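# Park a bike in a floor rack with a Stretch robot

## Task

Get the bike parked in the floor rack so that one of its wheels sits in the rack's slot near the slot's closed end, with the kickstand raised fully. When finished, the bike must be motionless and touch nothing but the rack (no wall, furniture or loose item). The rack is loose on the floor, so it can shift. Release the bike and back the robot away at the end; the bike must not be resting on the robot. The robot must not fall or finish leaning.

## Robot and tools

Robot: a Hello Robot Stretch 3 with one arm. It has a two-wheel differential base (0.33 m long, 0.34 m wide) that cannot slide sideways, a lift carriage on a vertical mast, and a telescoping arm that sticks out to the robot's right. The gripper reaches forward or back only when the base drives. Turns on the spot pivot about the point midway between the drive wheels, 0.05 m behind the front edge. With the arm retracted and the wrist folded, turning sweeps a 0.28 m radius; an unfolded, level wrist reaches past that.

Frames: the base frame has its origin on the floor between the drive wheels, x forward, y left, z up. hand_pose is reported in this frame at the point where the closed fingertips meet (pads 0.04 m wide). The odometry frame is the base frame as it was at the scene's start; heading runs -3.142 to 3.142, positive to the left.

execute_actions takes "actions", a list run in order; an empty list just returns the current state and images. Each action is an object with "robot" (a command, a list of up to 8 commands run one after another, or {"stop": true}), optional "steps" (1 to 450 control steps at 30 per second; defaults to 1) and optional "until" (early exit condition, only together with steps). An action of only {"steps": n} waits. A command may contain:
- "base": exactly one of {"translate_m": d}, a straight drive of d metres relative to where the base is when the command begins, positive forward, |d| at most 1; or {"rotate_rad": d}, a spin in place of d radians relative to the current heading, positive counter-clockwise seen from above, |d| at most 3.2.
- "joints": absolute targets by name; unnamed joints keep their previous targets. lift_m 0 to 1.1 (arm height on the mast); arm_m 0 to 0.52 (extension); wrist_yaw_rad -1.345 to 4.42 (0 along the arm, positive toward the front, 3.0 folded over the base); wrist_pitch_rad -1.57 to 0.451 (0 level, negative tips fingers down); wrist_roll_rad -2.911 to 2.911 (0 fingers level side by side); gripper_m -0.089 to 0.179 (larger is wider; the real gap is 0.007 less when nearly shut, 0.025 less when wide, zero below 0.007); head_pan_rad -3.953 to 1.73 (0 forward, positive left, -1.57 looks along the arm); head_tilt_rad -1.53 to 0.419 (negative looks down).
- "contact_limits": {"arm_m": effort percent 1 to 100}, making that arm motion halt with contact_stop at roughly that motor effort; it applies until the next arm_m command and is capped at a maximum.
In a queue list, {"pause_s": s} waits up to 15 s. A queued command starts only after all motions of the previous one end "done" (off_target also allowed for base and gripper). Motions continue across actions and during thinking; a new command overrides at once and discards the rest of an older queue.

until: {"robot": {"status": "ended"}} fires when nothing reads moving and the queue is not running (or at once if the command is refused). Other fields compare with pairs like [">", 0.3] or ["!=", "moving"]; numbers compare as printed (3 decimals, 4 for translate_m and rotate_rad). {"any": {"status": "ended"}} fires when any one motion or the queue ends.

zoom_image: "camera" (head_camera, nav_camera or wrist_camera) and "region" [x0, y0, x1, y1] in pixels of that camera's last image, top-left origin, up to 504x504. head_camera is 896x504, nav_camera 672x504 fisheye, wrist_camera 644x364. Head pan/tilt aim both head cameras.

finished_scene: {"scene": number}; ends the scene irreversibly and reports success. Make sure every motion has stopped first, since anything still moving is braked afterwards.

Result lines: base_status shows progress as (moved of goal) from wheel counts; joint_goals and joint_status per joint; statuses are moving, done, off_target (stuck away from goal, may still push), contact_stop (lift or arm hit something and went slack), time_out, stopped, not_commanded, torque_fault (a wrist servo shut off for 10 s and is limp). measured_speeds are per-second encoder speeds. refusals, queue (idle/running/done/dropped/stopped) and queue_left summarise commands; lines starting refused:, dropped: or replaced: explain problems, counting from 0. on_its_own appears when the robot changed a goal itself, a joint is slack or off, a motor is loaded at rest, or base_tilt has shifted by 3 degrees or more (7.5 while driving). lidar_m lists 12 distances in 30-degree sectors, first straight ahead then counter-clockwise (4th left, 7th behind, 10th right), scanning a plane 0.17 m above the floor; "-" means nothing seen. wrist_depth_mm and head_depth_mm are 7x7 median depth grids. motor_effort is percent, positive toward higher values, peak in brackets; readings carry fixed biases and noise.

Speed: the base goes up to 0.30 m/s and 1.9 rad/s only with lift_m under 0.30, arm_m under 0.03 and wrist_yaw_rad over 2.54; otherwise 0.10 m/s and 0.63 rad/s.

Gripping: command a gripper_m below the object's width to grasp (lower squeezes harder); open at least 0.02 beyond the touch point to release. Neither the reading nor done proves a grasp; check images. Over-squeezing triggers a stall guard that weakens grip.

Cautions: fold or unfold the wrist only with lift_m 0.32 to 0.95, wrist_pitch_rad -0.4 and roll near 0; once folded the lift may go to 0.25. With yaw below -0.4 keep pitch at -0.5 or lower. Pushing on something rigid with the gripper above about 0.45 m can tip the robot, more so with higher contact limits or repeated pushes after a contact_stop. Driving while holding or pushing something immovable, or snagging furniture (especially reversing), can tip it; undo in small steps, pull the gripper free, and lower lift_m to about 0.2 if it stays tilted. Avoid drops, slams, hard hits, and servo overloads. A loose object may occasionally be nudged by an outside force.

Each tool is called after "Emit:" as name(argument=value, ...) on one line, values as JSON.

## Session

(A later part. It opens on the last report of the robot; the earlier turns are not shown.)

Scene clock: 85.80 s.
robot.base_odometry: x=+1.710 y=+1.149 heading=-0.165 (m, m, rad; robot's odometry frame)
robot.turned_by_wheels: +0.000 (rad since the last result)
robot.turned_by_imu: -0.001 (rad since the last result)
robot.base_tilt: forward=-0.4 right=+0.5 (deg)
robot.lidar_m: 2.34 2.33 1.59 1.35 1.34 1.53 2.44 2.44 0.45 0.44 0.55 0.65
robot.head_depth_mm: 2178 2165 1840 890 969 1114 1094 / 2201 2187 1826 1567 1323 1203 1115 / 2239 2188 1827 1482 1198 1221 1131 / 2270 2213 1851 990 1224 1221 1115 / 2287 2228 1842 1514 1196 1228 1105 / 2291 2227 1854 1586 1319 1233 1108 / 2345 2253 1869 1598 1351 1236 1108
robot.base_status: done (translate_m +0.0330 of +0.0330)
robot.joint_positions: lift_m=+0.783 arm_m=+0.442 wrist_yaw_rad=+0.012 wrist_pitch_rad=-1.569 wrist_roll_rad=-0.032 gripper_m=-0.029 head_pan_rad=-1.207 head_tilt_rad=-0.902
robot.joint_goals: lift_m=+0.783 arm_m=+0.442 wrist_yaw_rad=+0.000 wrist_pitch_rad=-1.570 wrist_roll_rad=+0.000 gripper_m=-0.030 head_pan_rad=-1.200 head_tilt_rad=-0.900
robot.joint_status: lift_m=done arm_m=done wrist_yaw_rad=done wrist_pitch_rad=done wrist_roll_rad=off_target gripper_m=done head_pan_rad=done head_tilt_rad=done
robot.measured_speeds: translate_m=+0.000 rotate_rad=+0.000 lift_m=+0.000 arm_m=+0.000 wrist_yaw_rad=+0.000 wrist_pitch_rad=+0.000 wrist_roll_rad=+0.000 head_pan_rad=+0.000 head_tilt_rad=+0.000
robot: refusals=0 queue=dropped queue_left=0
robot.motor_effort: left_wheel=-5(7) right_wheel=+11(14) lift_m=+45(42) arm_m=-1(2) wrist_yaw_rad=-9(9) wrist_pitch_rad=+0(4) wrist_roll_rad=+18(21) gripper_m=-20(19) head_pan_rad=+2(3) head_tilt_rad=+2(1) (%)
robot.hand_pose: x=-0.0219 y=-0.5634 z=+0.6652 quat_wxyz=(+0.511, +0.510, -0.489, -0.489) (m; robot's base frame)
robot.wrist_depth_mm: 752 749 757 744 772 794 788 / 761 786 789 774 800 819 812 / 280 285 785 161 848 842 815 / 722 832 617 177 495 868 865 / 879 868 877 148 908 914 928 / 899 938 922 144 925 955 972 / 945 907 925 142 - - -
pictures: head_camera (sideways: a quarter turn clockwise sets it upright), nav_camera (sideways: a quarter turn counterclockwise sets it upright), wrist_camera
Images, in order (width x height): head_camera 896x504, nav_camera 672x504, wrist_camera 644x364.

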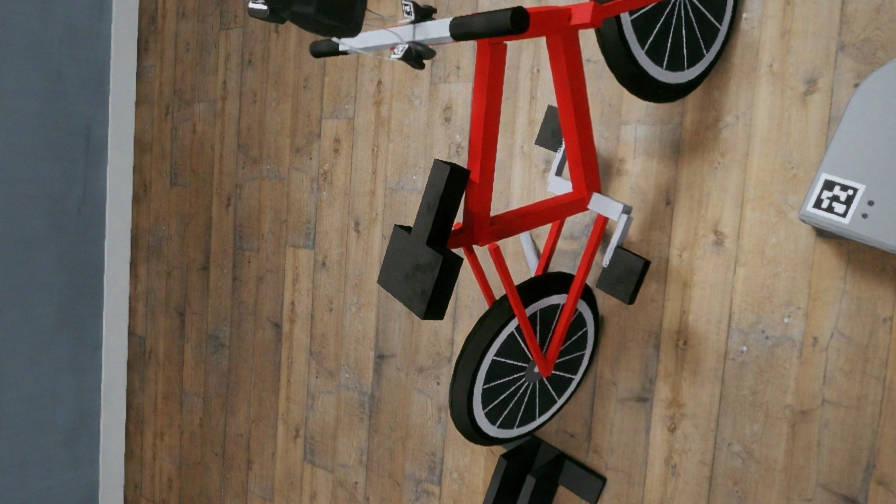

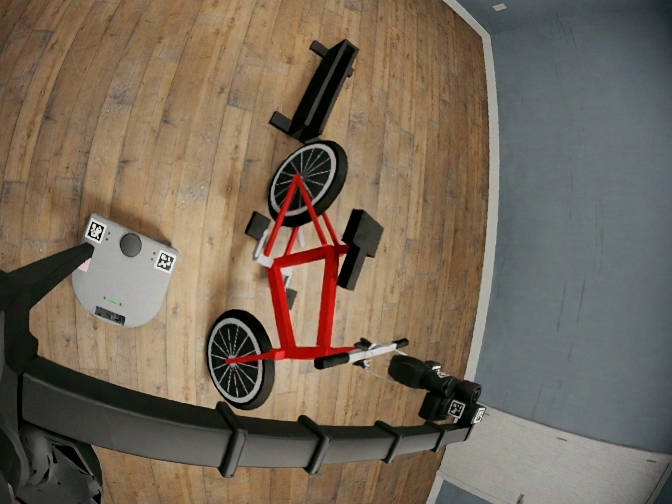

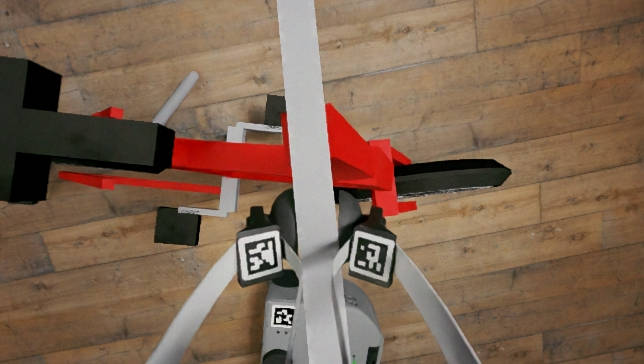

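Emit:
execute_actions(actions=[{"robot": {"joints": {"wrist_roll_rad": 0.06, "arm_m": 0.268, "lift_m": 0.793}}, "steps": 200, "until": {"robot": {"status": "ended"}}}])

Scene clock: 89.40 s.
robot.base_odometry: x=+1.710 y=+1.149 heading=-0.165 (m, m, rad; robot's odometry frame)
robot.turned_by_wheels: +0.000 (rad since the last result)
robot.turned_by_imu: +0.000 (rad since the last result)
robot.base_tilt: forward=-0.5 right=+0.5 (deg)
robot.lidar_m: 2.33 2.33 1.59 1.35 1.35 1.53 2.44 2.44 0.42 0.41 0.51 0.60
robot.head_depth_mm: 2177 2179 1864 - 877 1054 1093 / 2200 2185 1821 1563 969 1180 1117 / 2247 2189 1834 1570 1142 1223 1137 / 2257 2217 1841 1567 1186 1210 1116 / 2296 2214 1844 918 1141 1210 1103 / 2310 2202 1855 1588 1314 1231 1105 / 2336 2249 1871 1589 1343 1234 1110
robot.base_status: done (translate_m +0.0330 of +0.0330)
robot.joint_positions: lift_m=+0.793 arm_m=+0.268 wrist_yaw_rad=+0.011 wrist_pitch_rad=-1.542 wrist_roll_rad=+0.034 gripper_m=-0.029 head_pan_rad=-1.207 head_tilt_rad=-0.902
robot.joint_goals: lift_m=+0.793 arm_m=+0.268 wrist_yaw_rad=+0.000 wrist_pitch_rad=-1.570 wrist_roll_rad=+0.060 gripper_m=-0.030 head_pan_rad=-1.200 head_tilt_rad=-0.900
robot.joint_status: lift_m=done arm_m=done wrist_yaw_rad=done wrist_pitch_rad=done wrist_roll_rad=off_target gripper_m=done head_pan_rad=done head_tilt_rad=done
robot.measured_speeds: translate_m=+0.000 rotate_rad=+0.000 lift_m=+0.000 arm_m=+0.000 wrist_yaw_rad=+0.000 wrist_pitch_rad=+0.000 wrist_roll_rad=+0.000 head_pan_rad=+0.000 head_tilt_rad=+0.000
robot: refusals=0 queue=dropped queue_left=0
robot.motor_effort: left_wheel=-1(6) right_wheel=+0(12) lift_m=+36(56) arm_m=-2(4) wrist_yaw_rad=-8(10) wrist_pitch_rad=-14(46) wrist_roll_rad=+15(20) gripper_m=-16(22) head_pan_rad=+2(2) head_tilt_rad=+1(0) (%)
robot.hand_pose: x=-0.0218 y=-0.3965 z=+0.6749 quat_wxyz=(+0.501, +0.487, -0.513, -0.499) (m; robot's base frame)
robot.wrist_depth_mm: 762 757 775 770 797 795 831 / 514 775 799 789 820 803 851 / 277 299 334 143 464 863 865 / 835 854 829 501 875 901 879 / 847 868 865 148 894 908 898 / 866 895 924 151 941 992 969 / 962 942 956 155 959 958 -
pictures: head_camera (sideways: a quarter turn clockwise sets it upright), nav_camera (sideways: a quarter turn counterclockwise sets it upright), wrist_camera
Images, in order (width x height): head_camera 896x504, nav_camera 672x504, wrist_camera 644x364.

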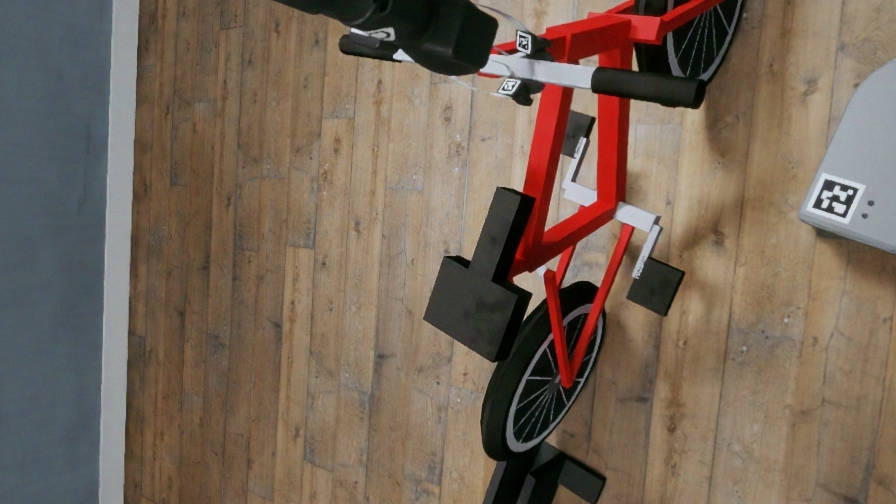

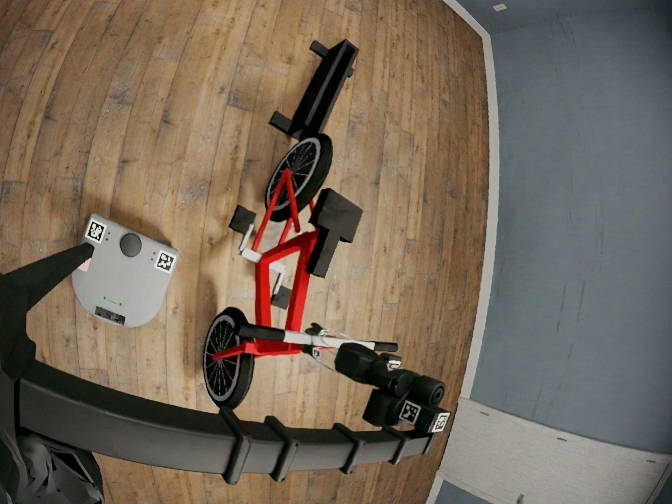

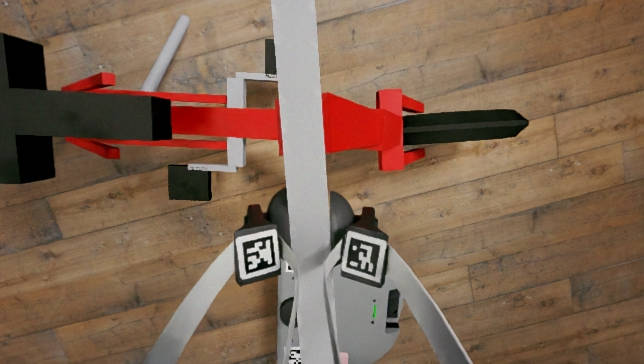

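Emit:
execute_actions(actions=[{"robot": {"joints": {"head_pan_rad": -0.6, "head_tilt_rad": -0.95, "arm_m": 0.255}}, "steps": 100, "until": {"robot": {"status": "ended"}}}])

Scene clock: 90.93 s.
robot.base_odometry: x=+1.710 y=+1.149 heading=-0.165 (m, m, rad; robot's odometry frame)
robot.turned_by_wheels: +0.000 (rad since the last result)
robot.turned_by_imu: +0.000 (rad since the last result)
robot.base_tilt: forward=-0.3 right=+0.5 (deg)
robot.lidar_m: 2.33 2.34 1.58 1.34 1.35 1.53 2.44 2.43 0.41 0.40 0.51 0.59
robot.head_depth_mm: 2333 2052 1752 1488 865 1169 1089 / 2438 2062 1754 881 1156 1191 1107 / 2514 2074 1761 1194 1307 1189 1130 / 2546 2081 1760 1457 1357 1208 1115 / 2567 2096 1652 1517 1361 1214 1101 / 2520 2118 1779 1546 1367 1220 1104 / 2390 2126 1786 1546 1366 1224 1102
robot.base_status: done (translate_m +0.0330 of +0.0330)
robot.joint_positions: lift_m=+0.793 arm_m=+0.255 wrist_yaw_rad=+0.011 wrist_pitch_rad=-1.545 wrist_roll_rad=+0.034 gripper_m=-0.029 head_pan_rad=-0.607 head_tilt_rad=-0.938
robot.joint_goals: lift_m=+0.793 arm_m=+0.255 wrist_yaw_rad=+0.000 wrist_pitch_rad=-1.570 wrist_roll_rad=+0.060 gripper_m=-0.030 head_pan_rad=-0.600 head_tilt_rad=-0.950
robot.joint_status: lift_m=done arm_m=done wrist_yaw_rad=done wrist_pitch_rad=done wrist_roll_rad=off_target gripper_m=done head_pan_rad=done head_tilt_rad=done
robot.measured_speeds: translate_m=+0.000 rotate_rad=+0.000 lift_m=+0.000 arm_m=+0.000 wrist_yaw_rad=+0.000 wrist_pitch_rad=+0.000 wrist_roll_rad=+0.000 head_pan_rad=+0.000 head_tilt_rad=+0.000
robot: refusals=0 queue=done queue_left=0
robot.motor_effort: left_wheel=-1(1) right_wheel=+1(1) lift_m=+39(39) arm_m=-2(3) wrist_yaw_rad=-8(9) wrist_pitch_rad=-12(14) wrist_roll_rad=+15(15) gripper_m=-17(17) head_pan_rad=+2(29) head_tilt_rad=-6(10) (%)
robot.hand_pose: x=-0.0218 y=-0.3828 z=+0.6749 quat_wxyz=(+0.501, +0.488, -0.512, -0.499) (m; robot's base frame)
robot.wrist_depth_mm: 748 755 779 767 799 819 797 / 290 613 801 177 822 832 850 / 278 303 333 142 472 849 861 / 845 830 845 497 853 855 863 / 853 856 890 148 874 896 929 / 905 908 898 152 934 940 955 / 938 934 912 156 954 990 -
pictures: head_camera (sideways: a quarter turn clockwise sets it upright), nav_camera (sideways: a quarter turn counterclockwise sets it upright), wrist_camera
Images, in order (width x height): head_camera 896x504, nav_camera 672x504, wrist_camera 644x364.

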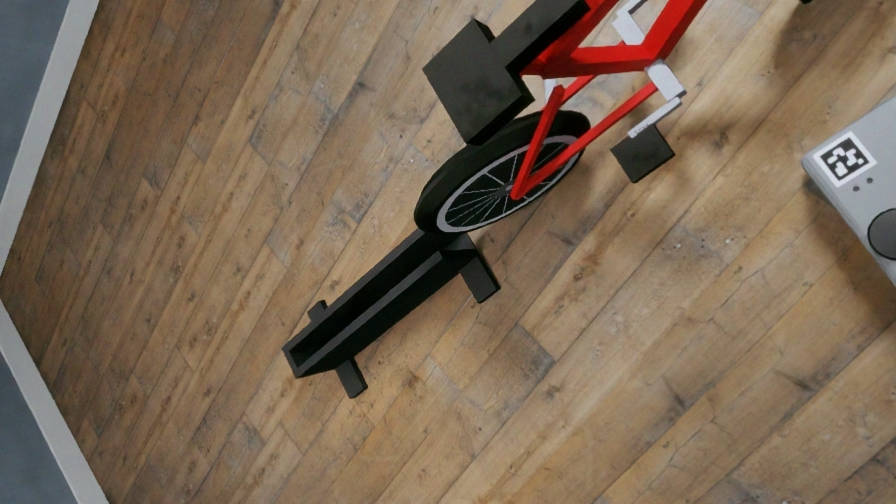

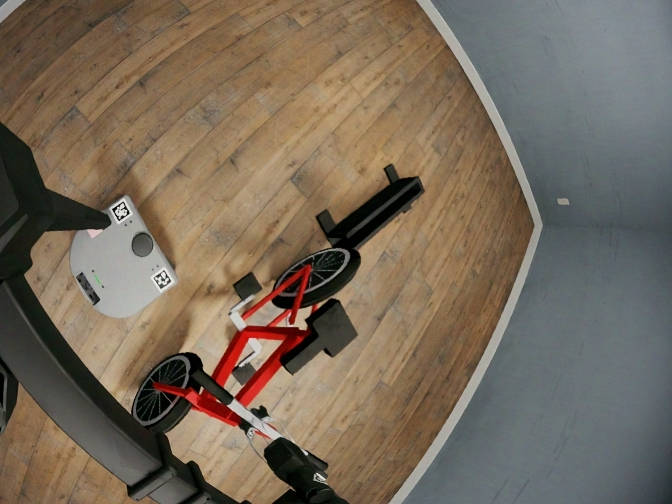

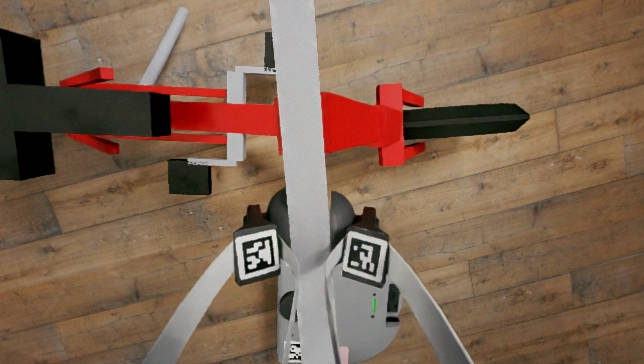

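Emit:
zoom_image(camera="head_camera", region=[360, 100, 620, 320])

Region (360, 100, 620, 320) of head_camera's 896x504 image, scaled by 1.938, with more detail than that image has; it fills the top 426 rows of this view, and the rest is white.

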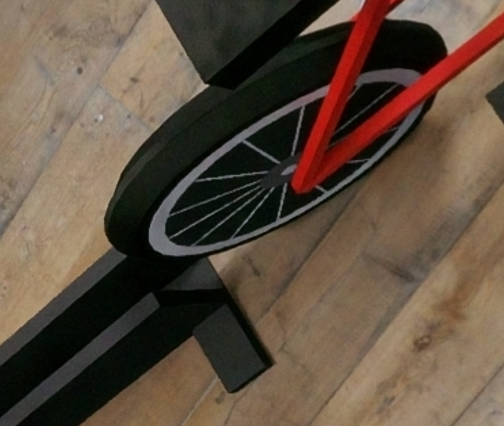

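Emit:
execute_actions(actions=[{"robot": [{"base": {"translate_m": 0.015}, "joints": {"wrist_roll_rad": 0.28, "arm_m": 0.238}}], "steps": 100, "until": {"robot": {"status": "ended"}}}, {"robot": {"base": {"translate_m": 0.04}}, "steps": 100, "until": {"robot": {"status": "ended"}}}])

Scene clock: 95.77 s.
robot.base_odometry: x=+1.764 y=+1.140 heading=-0.165 (m, m, rad; robot's odometry frame)
robot.turned_by_wheels: +0.000 (rad since the last result)
robot.turned_by_imu: -0.001 (rad since the last result)
robot.base_tilt: forward=-0.3 right=+0.4 (deg)
robot.lidar_m: 2.29 2.28 1.60 1.36 1.36 1.55 2.49 0.54 0.44 0.43 0.50 0.59
robot.head_depth_mm: 2318 2055 1754 1511 844 1168 1075 / 2434 2073 1763 1524 1115 1173 1107 / 2553 2068 1764 1205 1307 1194 1130 / 2568 2084 1765 1444 1359 1214 1110 / 2576 2099 1668 1516 1363 1219 1103 / 2477 2126 1778 1543 1362 1223 1100 / 2370 2115 1786 1547 1372 1222 1107
robot.base_status: done (translate_m +0.0400 of +0.0400)
robot.joint_positions: lift_m=+0.793 arm_m=+0.238 wrist_yaw_rad=+0.007 wrist_pitch_rad=-1.556 wrist_roll_rad=+0.263 gripper_m=-0.029 head_pan_rad=-0.607 head_tilt_rad=-0.938
robot.joint_goals: lift_m=+0.793 arm_m=+0.238 wrist_yaw_rad=+0.000 wrist_pitch_rad=-1.570 wrist_roll_rad=+0.280 gripper_m=-0.030 head_pan_rad=-0.600 head_tilt_rad=-0.950
robot.joint_status: lift_m=done arm_m=done wrist_yaw_rad=done wrist_pitch_rad=done wrist_roll_rad=off_target gripper_m=done head_pan_rad=done head_tilt_rad=done
robot.measured_speeds: translate_m=+0.000 rotate_rad=+0.000 lift_m=+0.000 arm_m=+0.000 wrist_yaw_rad=+0.000 wrist_pitch_rad=+0.000 wrist_roll_rad=+0.000 head_pan_rad=+0.000 head_tilt_rad=+0.000
robot: refusals=0 queue=done queue_left=0
robot.motor_effort: left_wheel=-2(5) right_wheel=+3(11) lift_m=+47(46) arm_m=-1(3) wrist_yaw_rad=-6(10) wrist_pitch_rad=-7(13) wrist_roll_rad=+9(23) gripper_m=-17(20) head_pan_rad=+3(3) head_tilt_rad=-5(5) (%)
robot.hand_pose: x=-0.0218 y=-0.3629 z=+0.6748 quat_wxyz=(+0.435, +0.429, -0.564, -0.556) (m; robot's base frame)
robot.wrist_depth_mm: 766 763 767 131 793 797 808 / 781 787 779 143 460 843 806 / 295 318 336 146 835 843 840 / 286 829 842 150 861 869 895 / 847 865 870 156 936 905 931 / 895 902 938 166 984 925 971 / 927 967 992 188 966 950 965
pictures: head_camera (sideways: a quarter turn clockwise sets it upright), nav_camera (sideways: a quarter turn counterclockwise sets it upright), wrist_camera
Images, in order (width x height): head_camera 896x504, nav_camera 672x504, wrist_camera 644x364.

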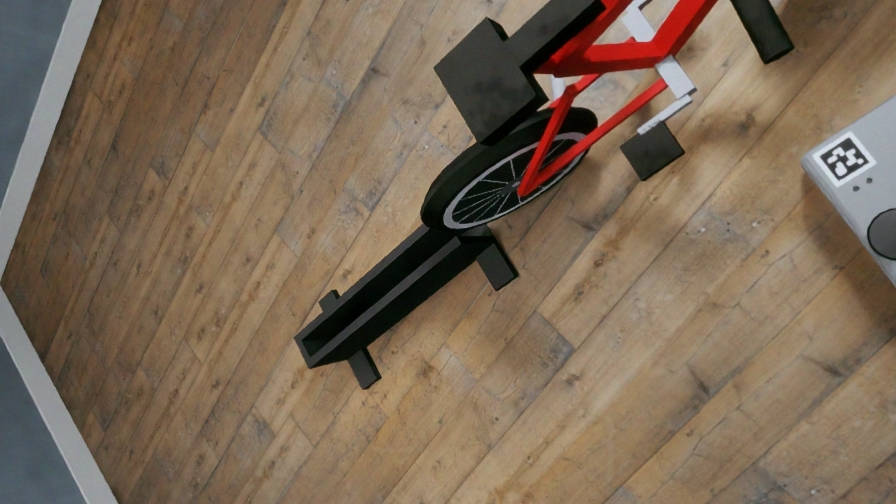

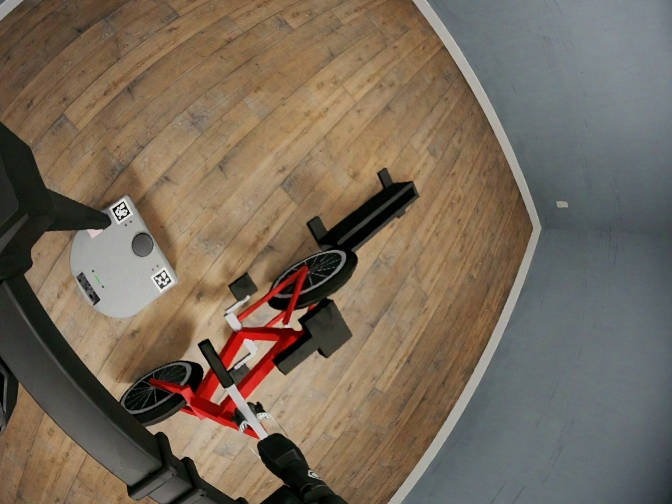

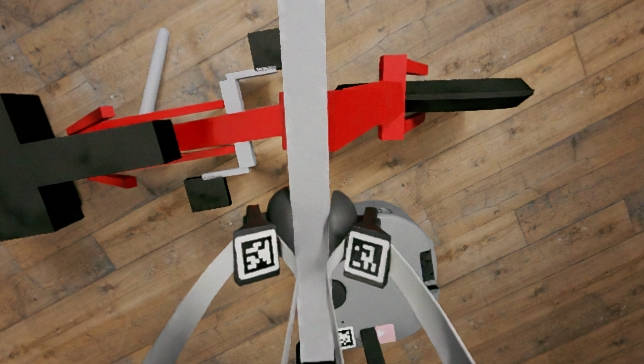

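Emit:
zoom_image(camera="head_camera", region=[390, 150, 560, 300])

Region (390, 150, 560, 300) of head_camera's 896x504 image, scaled by 2.965, with more detail than that image has; it fills the top 445 rows of this view, and the rest is white.

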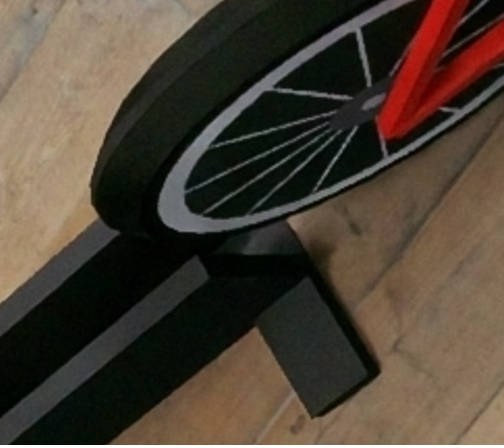

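Emit:
execute_actions(actions=[{"robot": {"base": {"translate_m": 0.05}, "joints": {"arm_m": 0.246, "lift_m": 0.79}}, "steps": 100, "until": {"robot": {"status": "ended"}}}])

Emit:
zoom_image(camera="head_camera", region=[390, 150, 560, 300])

Scene clock: 98.13 s.
robot.base_odometry: x=+1.814 y=+1.132 heading=-0.165 (m, m, rad; robot's odometry frame)
robot.turned_by_wheels: +0.000 (rad since the last result)
robot.turned_by_imu: +0.000 (rad since the last result)
robot.base_tilt: forward=-0.4 right=+0.4 (deg)
robot.lidar_m: 2.24 2.24 1.62 1.37 1.37 1.57 2.54 0.54 0.45 0.44 0.50 0.59
robot.head_depth_mm: 2298 2058 1750 1518 858 1153 1087 / 2427 2063 1751 1523 1121 1171 1107 / 2526 2078 1761 1209 1306 1196 1124 / 2550 2094 1766 1432 1352 1212 1113 / 2570 2088 1702 1514 1359 1219 1101 / 2469 2110 1780 1555 1362 1220 1103 / 2338 2115 1793 1550 1374 1221 1104
robot.base_status: done (translate_m +0.0500 of +0.0500)
robot.joint_positions: lift_m=+0.790 arm_m=+0.246 wrist_yaw_rad=+0.005 wrist_pitch_rad=-1.566 wrist_roll_rad=+0.271 gripper_m=-0.029 head_pan_rad=-0.607 head_tilt_rad=-0.938
robot.joint_goals: lift_m=+0.790 arm_m=+0.246 wrist_yaw_rad=+0.000 wrist_pitch_rad=-1.570 wrist_roll_rad=+0.280 gripper_m=-0.030 head_pan_rad=-0.600 head_tilt_rad=-0.950
robot.joint_status: lift_m=done arm_m=done wrist_yaw_rad=done wrist_pitch_rad=done wrist_roll_rad=off_target gripper_m=done head_pan_rad=done head_tilt_rad=done
robot.measured_speeds: translate_m=+0.000 rotate_rad=+0.000 lift_m=+0.000 arm_m=+0.000 wrist_yaw_rad=+0.000 wrist_pitch_rad=+0.000 wrist_roll_rad=+0.000 head_pan_rad=+0.000 head_tilt_rad=+0.000
robot: refusals=0 queue=done queue_left=0
robot.motor_effort: left_wheel=-2(3) right_wheel=+4(13) lift_m=+36(46) arm_m=+2(2) wrist_yaw_rad=-3(6) wrist_pitch_rad=-2(7) wrist_roll_rad=+5(9) gripper_m=-17(19) head_pan_rad=+4(2) head_tilt_rad=-5(5) (%)
robot.hand_pose: x=-0.0218 y=-0.3678 z=+0.6724 quat_wxyz=(+0.430, +0.428, -0.563, -0.561) (m; robot's base frame)
robot.wrist_depth_mm: 743 743 753 127 783 805 793 / 757 787 774 147 454 808 821 / 308 338 331 143 821 851 863 / 283 849 832 149 866 884 869 / 852 875 907 153 898 879 925 / 885 883 927 165 943 975 963 / 926 949 965 185 959 975 997
pictures: head_camera (sideways: a quarter turn clockwise sets it upright), nav_camera (sideways: a quarter turn counterclockwise sets it upright), wrist_camera
Images, in order (width x height): head_camera 896x504, nav_camera 672x504, wrist_camera 644x364.

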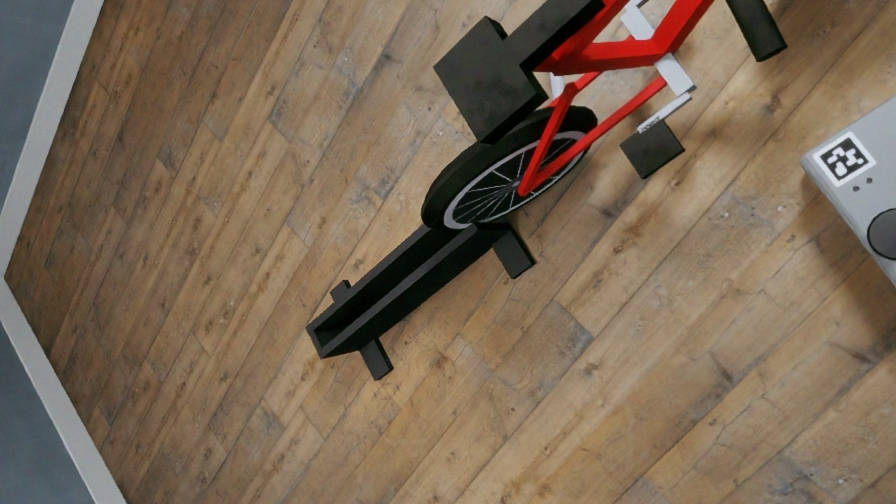

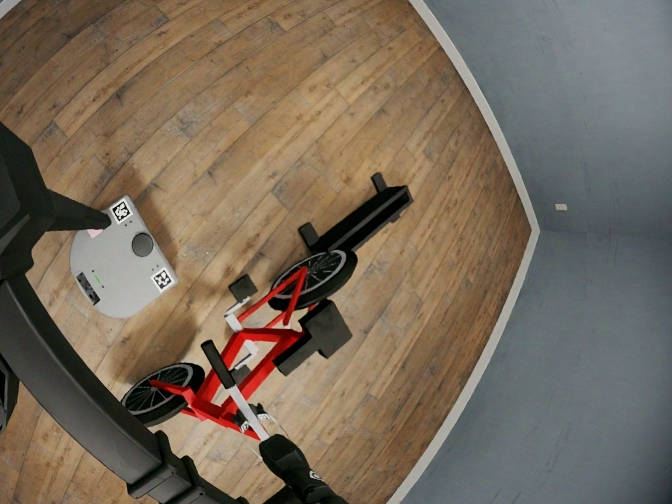

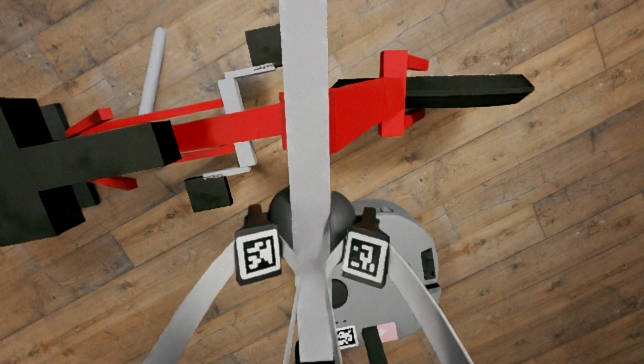

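Region (390, 150, 560, 300) of head_camera's 896x504 image, scaled by 2.965, with more detail than that image has; it fills the top 445 rows of this view, and the rest is white.

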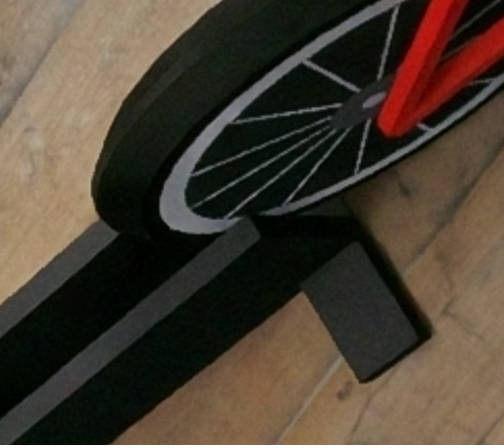

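Emit:
zoom_image(camera="wrist_camera", region=[0, 60, 290, 260])

Region (0, 60, 290, 260) of wrist_camera's 644x364 image, scaled by 1.738; it fills the top 348 rows of this view, and the rest is white.

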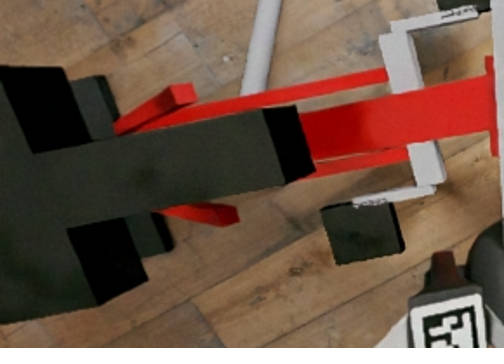

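Emit:
execute_actions(actions=[{"robot": {"base": {"translate_m": 0.09}, "joints": {"arm_m": 0.256, "lift_m": 0.792, "wrist_roll_rad": 0.1}}, "steps": 100, "until": {"robot": {"status": "ended"}}}])

Scene clock: 100.93 s.
robot.base_odometry: x=+1.903 y=+1.117 heading=-0.165 (m, m, rad; robot's odometry frame)
robot.turned_by_wheels: +0.000 (rad since the last result)
robot.turned_by_imu: +0.000 (rad since the last result)
robot.base_tilt: forward=-0.4 right=+0.4 (deg)
robot.lidar_m: 2.15 2.14 1.65 1.40 1.40 1.60 2.62 0.58 0.45 0.44 0.51 0.59
robot.head_depth_mm: 2292 2051 1741 1519 869 1172 1076 / 2410 2066 1745 1526 1118 1175 1108 / 2502 2081 1764 1208 1313 1194 1127 / 2545 2075 1759 1432 1354 1212 1114 / 2534 2107 1767 1518 1359 1216 1100 / 2420 2112 1786 1542 1367 1225 1105 / 2239 2108 1782 1555 1365 1230 1106
robot.base_status: done (translate_m +0.0900 of +0.0900)
robot.joint_positions: lift_m=+0.792 arm_m=+0.256 wrist_yaw_rad=-0.005 wrist_pitch_rad=-1.569 wrist_roll_rad=+0.113 gripper_m=-0.029 head_pan_rad=-0.607 head_tilt_rad=-0.938
robot.joint_goals: lift_m=+0.792 arm_m=+0.256 wrist_yaw_rad=+0.000 wrist_pitch_rad=-1.570 wrist_roll_rad=+0.100 gripper_m=-0.030 head_pan_rad=-0.600 head_tilt_rad=-0.950
robot.joint_status: lift_m=done arm_m=done wrist_yaw_rad=done wrist_pitch_rad=done wrist_roll_rad=done gripper_m=done head_pan_rad=done head_tilt_rad=done
robot.measured_speeds: translate_m=+0.000 rotate_rad=+0.000 lift_m=+0.000 arm_m=+0.000 wrist_yaw_rad=+0.000 wrist_pitch_rad=+0.000 wrist_roll_rad=+0.000 head_pan_rad=+0.000 head_tilt_rad=+0.000
robot: refusals=0 queue=done queue_left=0
robot.motor_effort: left_wheel=-3(5) right_wheel=+4(17) lift_m=+42(48) arm_m=+2(3) wrist_yaw_rad=+4(4) wrist_pitch_rad=+0(2) wrist_roll_rad=-8(17) gripper_m=-16(20) head_pan_rad=+3(2) head_tilt_rad=-5(5) (%)
robot.hand_pose: x=-0.0215 y=-0.3769 z=+0.6743 quat_wxyz=(+0.470, +0.469, -0.529, -0.529) (m; robot's base frame)
robot.wrist_depth_mm: 742 761 767 130 783 785 793 / 746 769 791 136 799 796 815 / 272 281 329 146 485 858 860 / 313 832 826 505 884 879 896 / 886 892 882 154 886 905 940 / 904 933 940 164 919 977 972 / 954 985 957 172 989 995 -
pictures: head_camera (sideways: a quarter turn clockwise sets it upright), nav_camera (sideways: a quarter turn counterclockwise sets it upright), wrist_camera
Images, in order (width x height): head_camera 896x504, nav_camera 672x504, wrist_camera 644x364.

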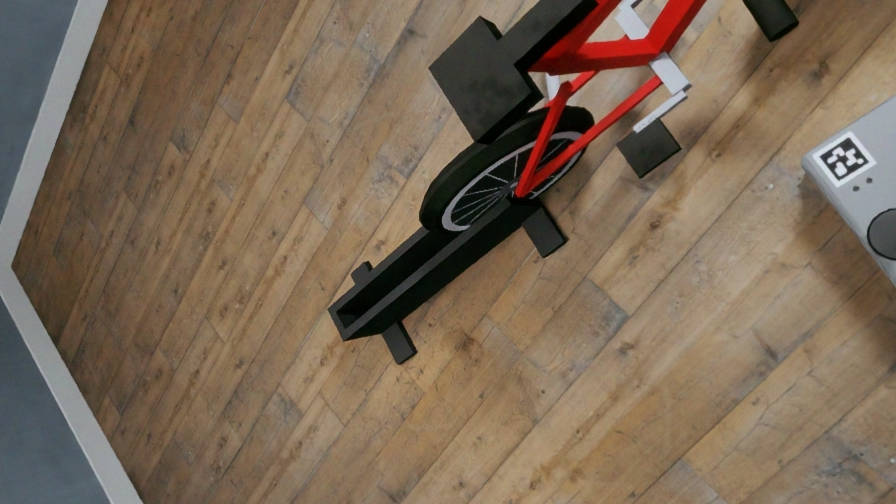

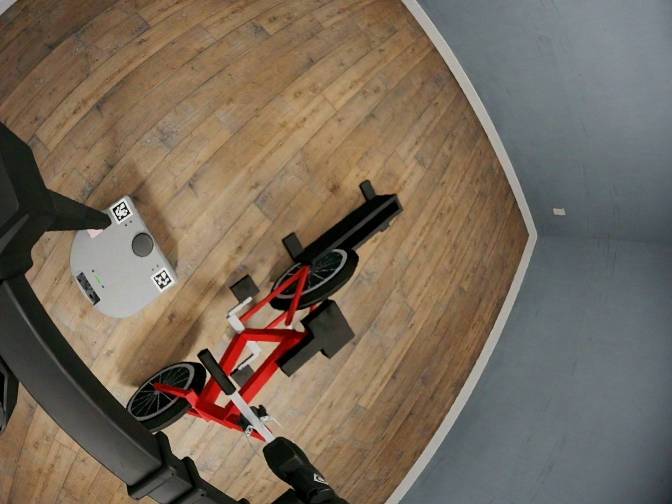

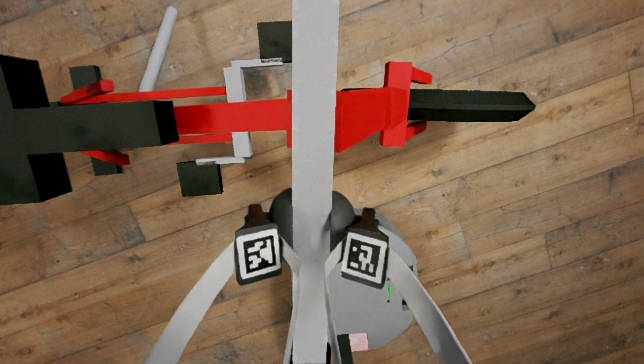

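Emit:
execute_actions(actions=[{"robot": {"base": {"translate_m": 0.15}, "joints": {"arm_m": 0.268, "wrist_roll_rad": 0.0}}, "steps": 150, "until": {"robot": {"status": "ended"}}}])

Scene clock: 103.97 s.
robot.base_odometry: x=+2.050 y=+1.093 heading=-0.165 (m, m, rad; robot's odometry frame)
robot.turned_by_wheels: -0.001 (rad since the last result)
robot.turned_by_imu: -0.001 (rad since the last result)
robot.base_tilt: forward=-0.5 right=+0.4 (deg)
robot.lidar_m: 2.01 2.00 1.69 1.44 1.44 1.64 2.77 0.58 0.49 0.48 0.50 0.59
robot.head_depth_mm: 2290 2053 1745 1515 905 1154 1090 / 2386 2053 1761 1527 1116 1170 1107 / 2477 2069 1763 1199 1291 1198 1126 / 2546 2092 1772 1439 1355 1216 1113 / 2457 2089 1773 1518 1358 1219 1102 / 2301 2107 1783 1538 1365 1224 1101 / 2094 2131 1792 1548 1370 1223 1104
robot.base_status: done (translate_m +0.1500 of +0.1500)
robot.joint_positions: lift_m=+0.792 arm_m=+0.268 wrist_yaw_rad=-0.010 wrist_pitch_rad=-1.546 wrist_roll_rad=+0.031 gripper_m=-0.029 head_pan_rad=-0.607 head_tilt_rad=-0.938
robot.joint_goals: lift_m=+0.792 arm_m=+0.268 wrist_yaw_rad=+0.000 wrist_pitch_rad=-1.570 wrist_roll_rad=+0.000 gripper_m=-0.030 head_pan_rad=-0.600 head_tilt_rad=-0.950
robot.joint_status: lift_m=done arm_m=done wrist_yaw_rad=done wrist_pitch_rad=done wrist_roll_rad=off_target gripper_m=done head_pan_rad=done head_tilt_rad=done
robot.measured_speeds: translate_m=+0.000 rotate_rad=+0.000 lift_m=+0.000 arm_m=+0.000 wrist_yaw_rad=+0.000 wrist_pitch_rad=+0.000 wrist_roll_rad=+0.000 head_pan_rad=+0.000 head_tilt_rad=+0.000
robot: refusals=0 queue=dropped queue_left=0
robot.on_its_own: right_wheel is at rest, and its effort (+20) is outside its rest range (-18 to +18)
robot.motor_effort: left_wheel=-8(9) right_wheel=+20(36) lift_m=+39(40) arm_m=+1(1) wrist_yaw_rad=+8(8) wrist_pitch_rad=-12(12) wrist_roll_rad=-18(21) gripper_m=-22(27) head_pan_rad=+3(3) head_tilt_rad=-6(5) (%)
robot.hand_pose: x=-0.0215 y=-0.3950 z=+0.6739 quat_wxyz=(+0.496, +0.483, -0.516, -0.504) (m; robot's base frame)
robot.wrist_depth_mm: 732 759 796 759 794 805 817 / 280 760 817 595 797 841 832 / 273 276 330 308 441 863 857 / 313 841 849 151 854 867 914 / 866 861 857 155 885 907 959 / 903 894 916 167 931 947 950 / 888 964 940 176 975 - -
pictures: head_camera (sideways: a quarter turn clockwise sets it upright), nav_camera (sideways: a quarter turn counterclockwise sets it upright), wrist_camera
Images, in order (width x height): head_camera 896x504, nav_camera 672x504, wrist_camera 644x364.

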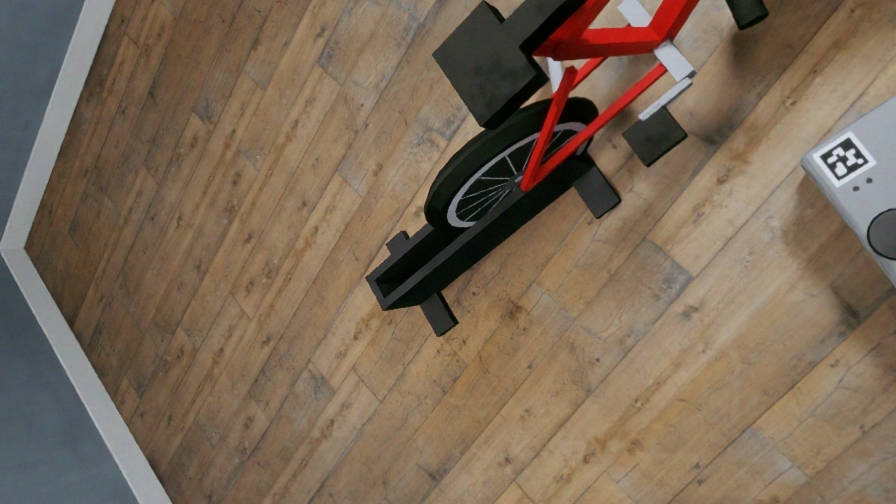

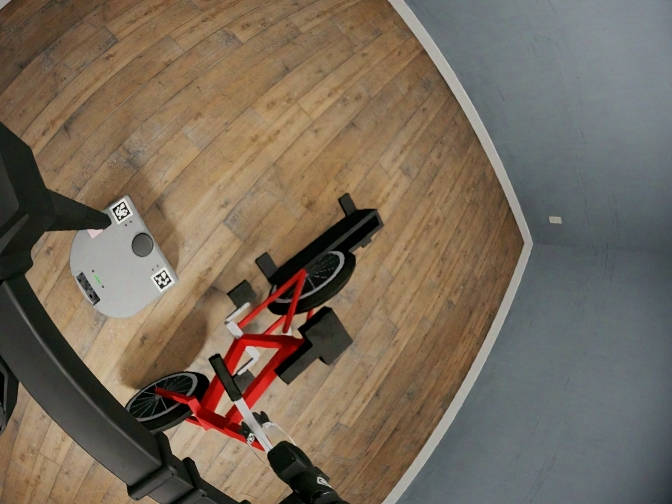

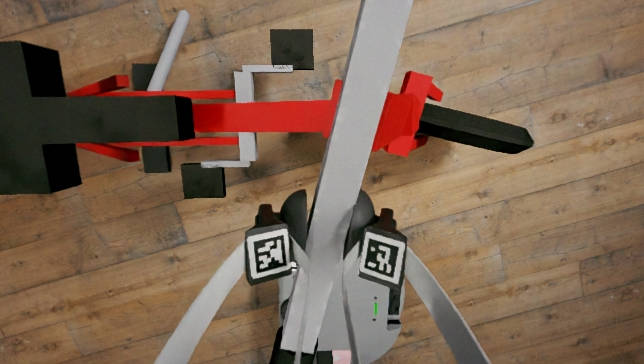

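Emit:
zoom_image(camera="wrist_camera", region=[60, 0, 270, 200])

Region (60, 0, 270, 200) of wrist_camera's 644x364 image, scaled by 2.400; it fills the top 480 rows of this view, and the rest is white.

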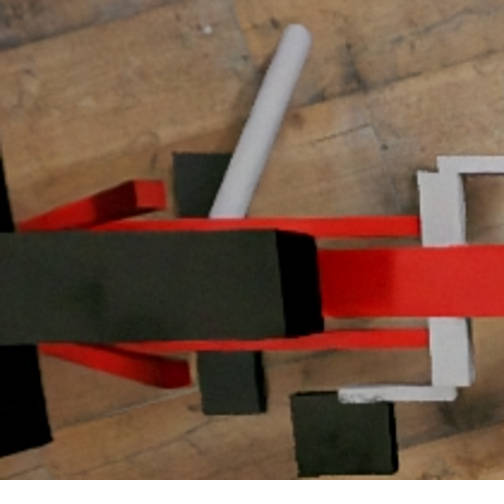

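Emit:
execute_actions(actions=[{"robot": {"joints": {"arm_m": 0.283, "wrist_roll_rad": -0.15, "gripper_m": -0.05}}, "steps": 100, "until": {"robot": {"status": "ended"}}}])

Scene clock: 105.67 s.
robot.base_odometry: x=+2.050 y=+1.093 heading=-0.166 (m, m, rad; robot's odometry frame)
robot.turned_by_wheels: +0.000 (rad since the last result)
robot.turned_by_imu: +0.000 (rad since the last result)
robot.base_tilt: forward=-0.5 right=+0.4 (deg)
robot.lidar_m: 2.01 2.00 1.70 1.44 1.44 1.65 2.77 0.60 0.48 0.48 0.51 0.59
robot.head_depth_mm: 2260 2065 1745 1491 914 1171 1089 / 2380 2076 1760 1532 1110 1172 1106 / 2472 2082 1759 1206 1290 1207 1127 / 2552 2083 1767 1437 1361 1213 1112 / 2456 2097 1778 1513 1363 1218 1101 / 2303 2103 1781 1542 1364 1218 1105 / 2075 2121 1791 1551 1374 1229 1104
robot.base_status: done (translate_m +0.1500 of +0.1500)
robot.joint_positions: lift_m=+0.792 arm_m=+0.283 wrist_yaw_rad=-0.018 wrist_pitch_rad=-1.574 wrist_roll_rad=-0.085 gripper_m=-0.049 head_pan_rad=-0.607 head_tilt_rad=-0.938
robot.joint_goals: lift_m=+0.792 arm_m=+0.283 wrist_yaw_rad=+0.000 wrist_pitch_rad=-1.570 wrist_roll_rad=-0.150 gripper_m=-0.050 head_pan_rad=-0.600 head_tilt_rad=-0.950
robot.joint_status: lift_m=done arm_m=done wrist_yaw_rad=done wrist_pitch_rad=done wrist_roll_rad=off_target gripper_m=done head_pan_rad=done head_tilt_rad=done
robot.measured_speeds: translate_m=+0.000 rotate_rad=+0.000 lift_m=+0.000 arm_m=+0.000 wrist_yaw_rad=+0.000 wrist_pitch_rad=+0.000 wrist_roll_rad=+0.000 head_pan_rad=+0.000 head_tilt_rad=+0.000
robot: refusals=0 queue=dropped queue_left=0
robot.on_its_own: right_wheel is at rest, and its effort (+22) is outside its rest range (-18 to +18); wrist_yaw_rad is at rest, and its effort (+15) is outside its rest range (-12 to +12)
robot.motor_effort: left_wheel=-8(8) right_wheel=+22(22) lift_m=+39(40) arm_m=+3(3) wrist_yaw_rad=+15(15) wrist_pitch_rad=+2(12) wrist_roll_rad=-37(36) gripper_m=-30(99) head_pan_rad=+3(3) head_tilt_rad=-6(5) (%)
robot.hand_pose: x=-0.0212 y=-0.4026 z=+0.6745 quat_wxyz=(+0.516, +0.517, -0.482, -0.484) (m; robot's base frame)
robot.wrist_depth_mm: 723 747 769 758 130 787 802 / 266 268 591 794 417 825 814 / 280 802 625 299 435 828 855 / 847 842 858 155 864 892 899 / 855 843 912 154 927 953 946 / 916 924 935 163 918 985 939 / 941 942 952 173 - 998 -
pictures: head_camera (sideways: a quarter turn clockwise sets it upright), nav_camera (sideways: a quarter turn counterclockwise sets it upright), wrist_camera
Images, in order (width x height): head_camera 896x504, nav_camera 672x504, wrist_camera 644x364.

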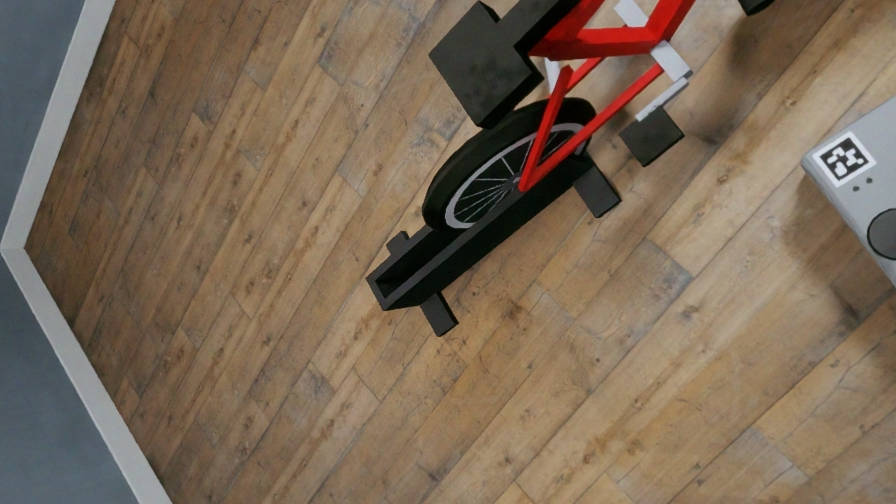

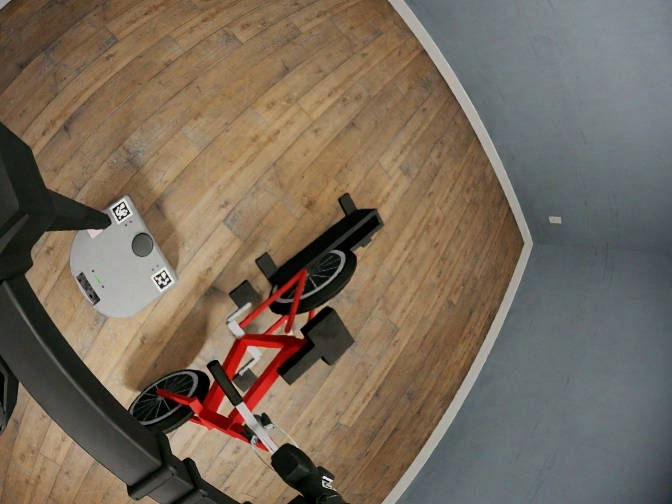

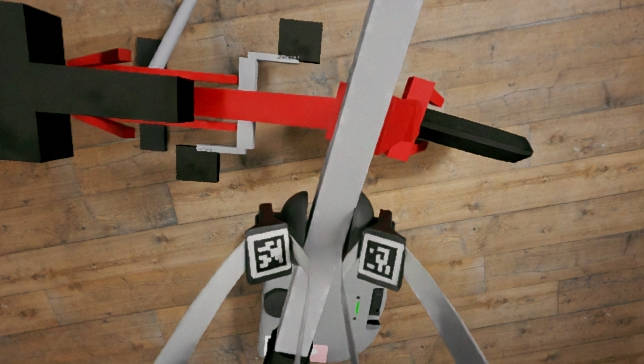

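Emit:
execute_actions(actions=[{"robot": {"base": {"translate_m": -0.025}}, "steps": 100, "until": {"robot": {"status": "ended"}}}])

Emit:
zoom_image(camera="head_camera", region=[350, 80, 650, 340])

Scene clock: 108.83 s.
robot.base_odometry: x=+2.026 y=+1.097 heading=-0.165 (m, m, rad; robot's odometry frame)
robot.turned_by_wheels: +0.001 (rad since the last result)
robot.turned_by_imu: +0.001 (rad since the last result)
robot.base_tilt: forward=-0.4 right=+0.4 (deg)
robot.lidar_m: 2.03 2.03 1.69 1.44 1.44 1.64 2.74 2.75 0.47 0.46 0.52 0.60
robot.head_depth_mm: 2273 2059 1747 1460 928 1186 1087 / 2376 2052 1757 1055 1139 1189 1103 / 2487 2080 1760 1195 1304 1205 1125 / 2554 2087 1770 1429 1355 1215 1110 / 2468 2099 1773 1516 1365 1210 1099 / 2335 2096 1778 1547 1366 1225 1102 / 2116 2129 1788 1552 1367 1220 1106
robot.base_status: done (translate_m -0.0250 of -0.0250)
robot.joint_positions: lift_m=+0.792 arm_m=+0.283 wrist_yaw_rad=-0.018 wrist_pitch_rad=-1.574 wrist_roll_rad=-0.111 gripper_m=-0.037 head_pan_rad=-0.607 head_tilt_rad=-0.938
robot.joint_goals: lift_m=+0.792 arm_m=+0.283 wrist_yaw_rad=+0.000 wrist_pitch_rad=-1.570 wrist_roll_rad=-0.150 gripper_m=-0.038 head_pan_rad=-0.600 head_tilt_rad=-0.950
robot.joint_status: lift_m=done arm_m=done wrist_yaw_rad=done wrist_pitch_rad=done wrist_roll_rad=off_target gripper_m=done head_pan_rad=done head_tilt_rad=done
robot.measured_speeds: translate_m=+0.000 rotate_rad=+0.000 lift_m=+0.000 arm_m=+0.000 wrist_yaw_rad=+0.000 wrist_pitch_rad=+0.000 wrist_roll_rad=+0.000 head_pan_rad=+0.000 head_tilt_rad=+0.000
robot: refusals=0 queue=done queue_left=0
robot.on_its_own: gripper_m is held at -0.038, not at your -0.050, by its stall guard, which is not easing now; wrist_yaw_rad is at rest, and its effort (+15) is outside its rest range (-12 to +12)
robot.motor_effort: left_wheel=+0(11) right_wheel=-6(22) lift_m=+29(39) arm_m=+3(2) wrist_yaw_rad=+15(15) wrist_pitch_rad=+2(2) wrist_roll_rad=-22(37) gripper_m=-22(30) head_pan_rad=+3(3) head_tilt_rad=-5(6) (%)
robot.hand_pose: x=-0.0212 y=-0.4027 z=+0.6748 quat_wxyz=(+0.522, +0.523, -0.475, -0.478) (m; robot's base frame)
robot.wrist_depth_mm: 751 752 766 131 774 779 798 / 267 272 591 135 802 815 832 / 785 804 611 144 468 838 868 / 885 857 889 842 857 874 872 / 878 870 907 152 909 910 951 / 903 915 915 160 963 926 967 / 978 930 943 170 971 994 -
pictures: head_camera (sideways: a quarter turn clockwise sets it upright), nav_camera (sideways: a quarter turn counterclockwise sets it upright), wrist_camera
Images, in order (width x height): head_camera 896x504, nav_camera 672x504, wrist_camera 644x364.

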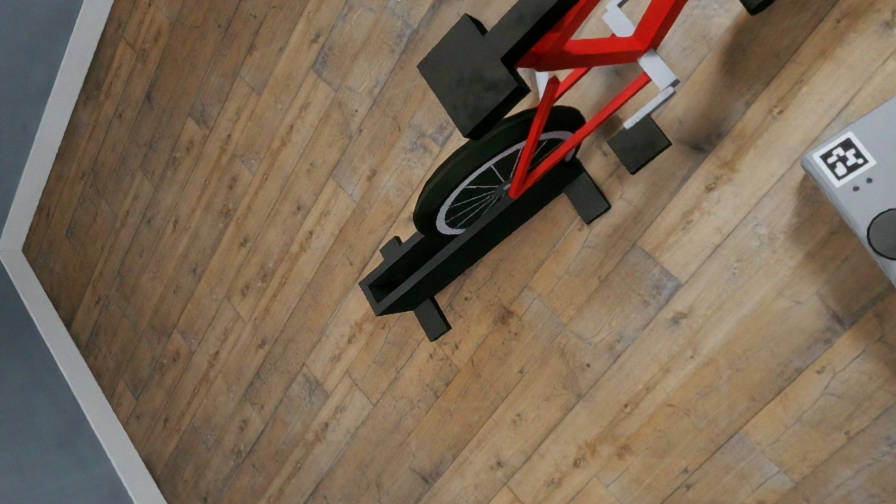

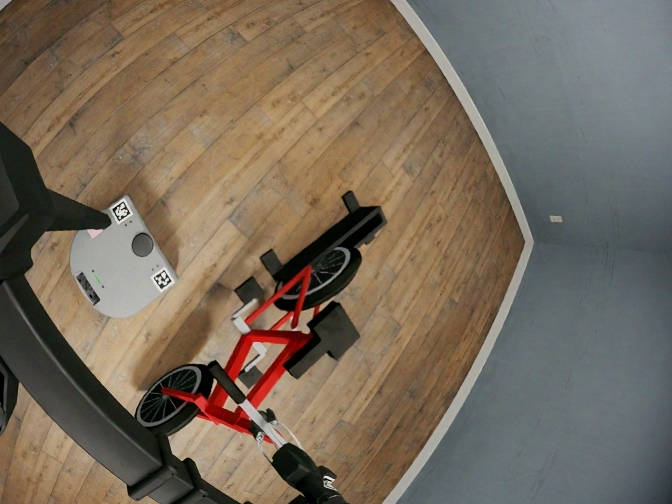

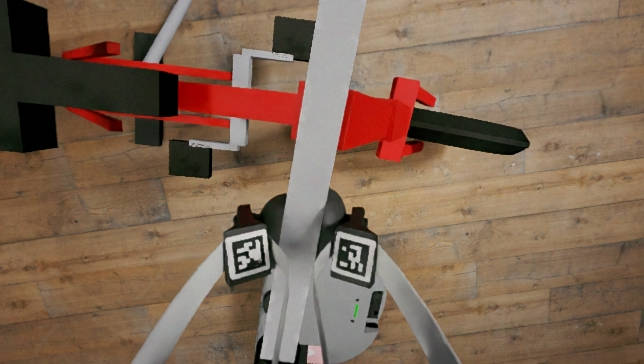

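Region (350, 80, 650, 340) of head_camera's 896x504 image, scaled by 1.680, with more detail than that image has; it fills the top 437 rows of this view, and the rest is white.

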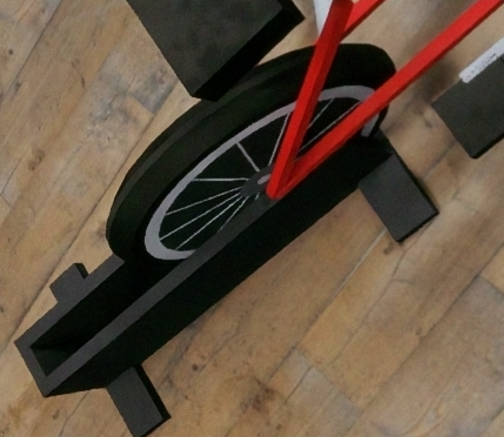

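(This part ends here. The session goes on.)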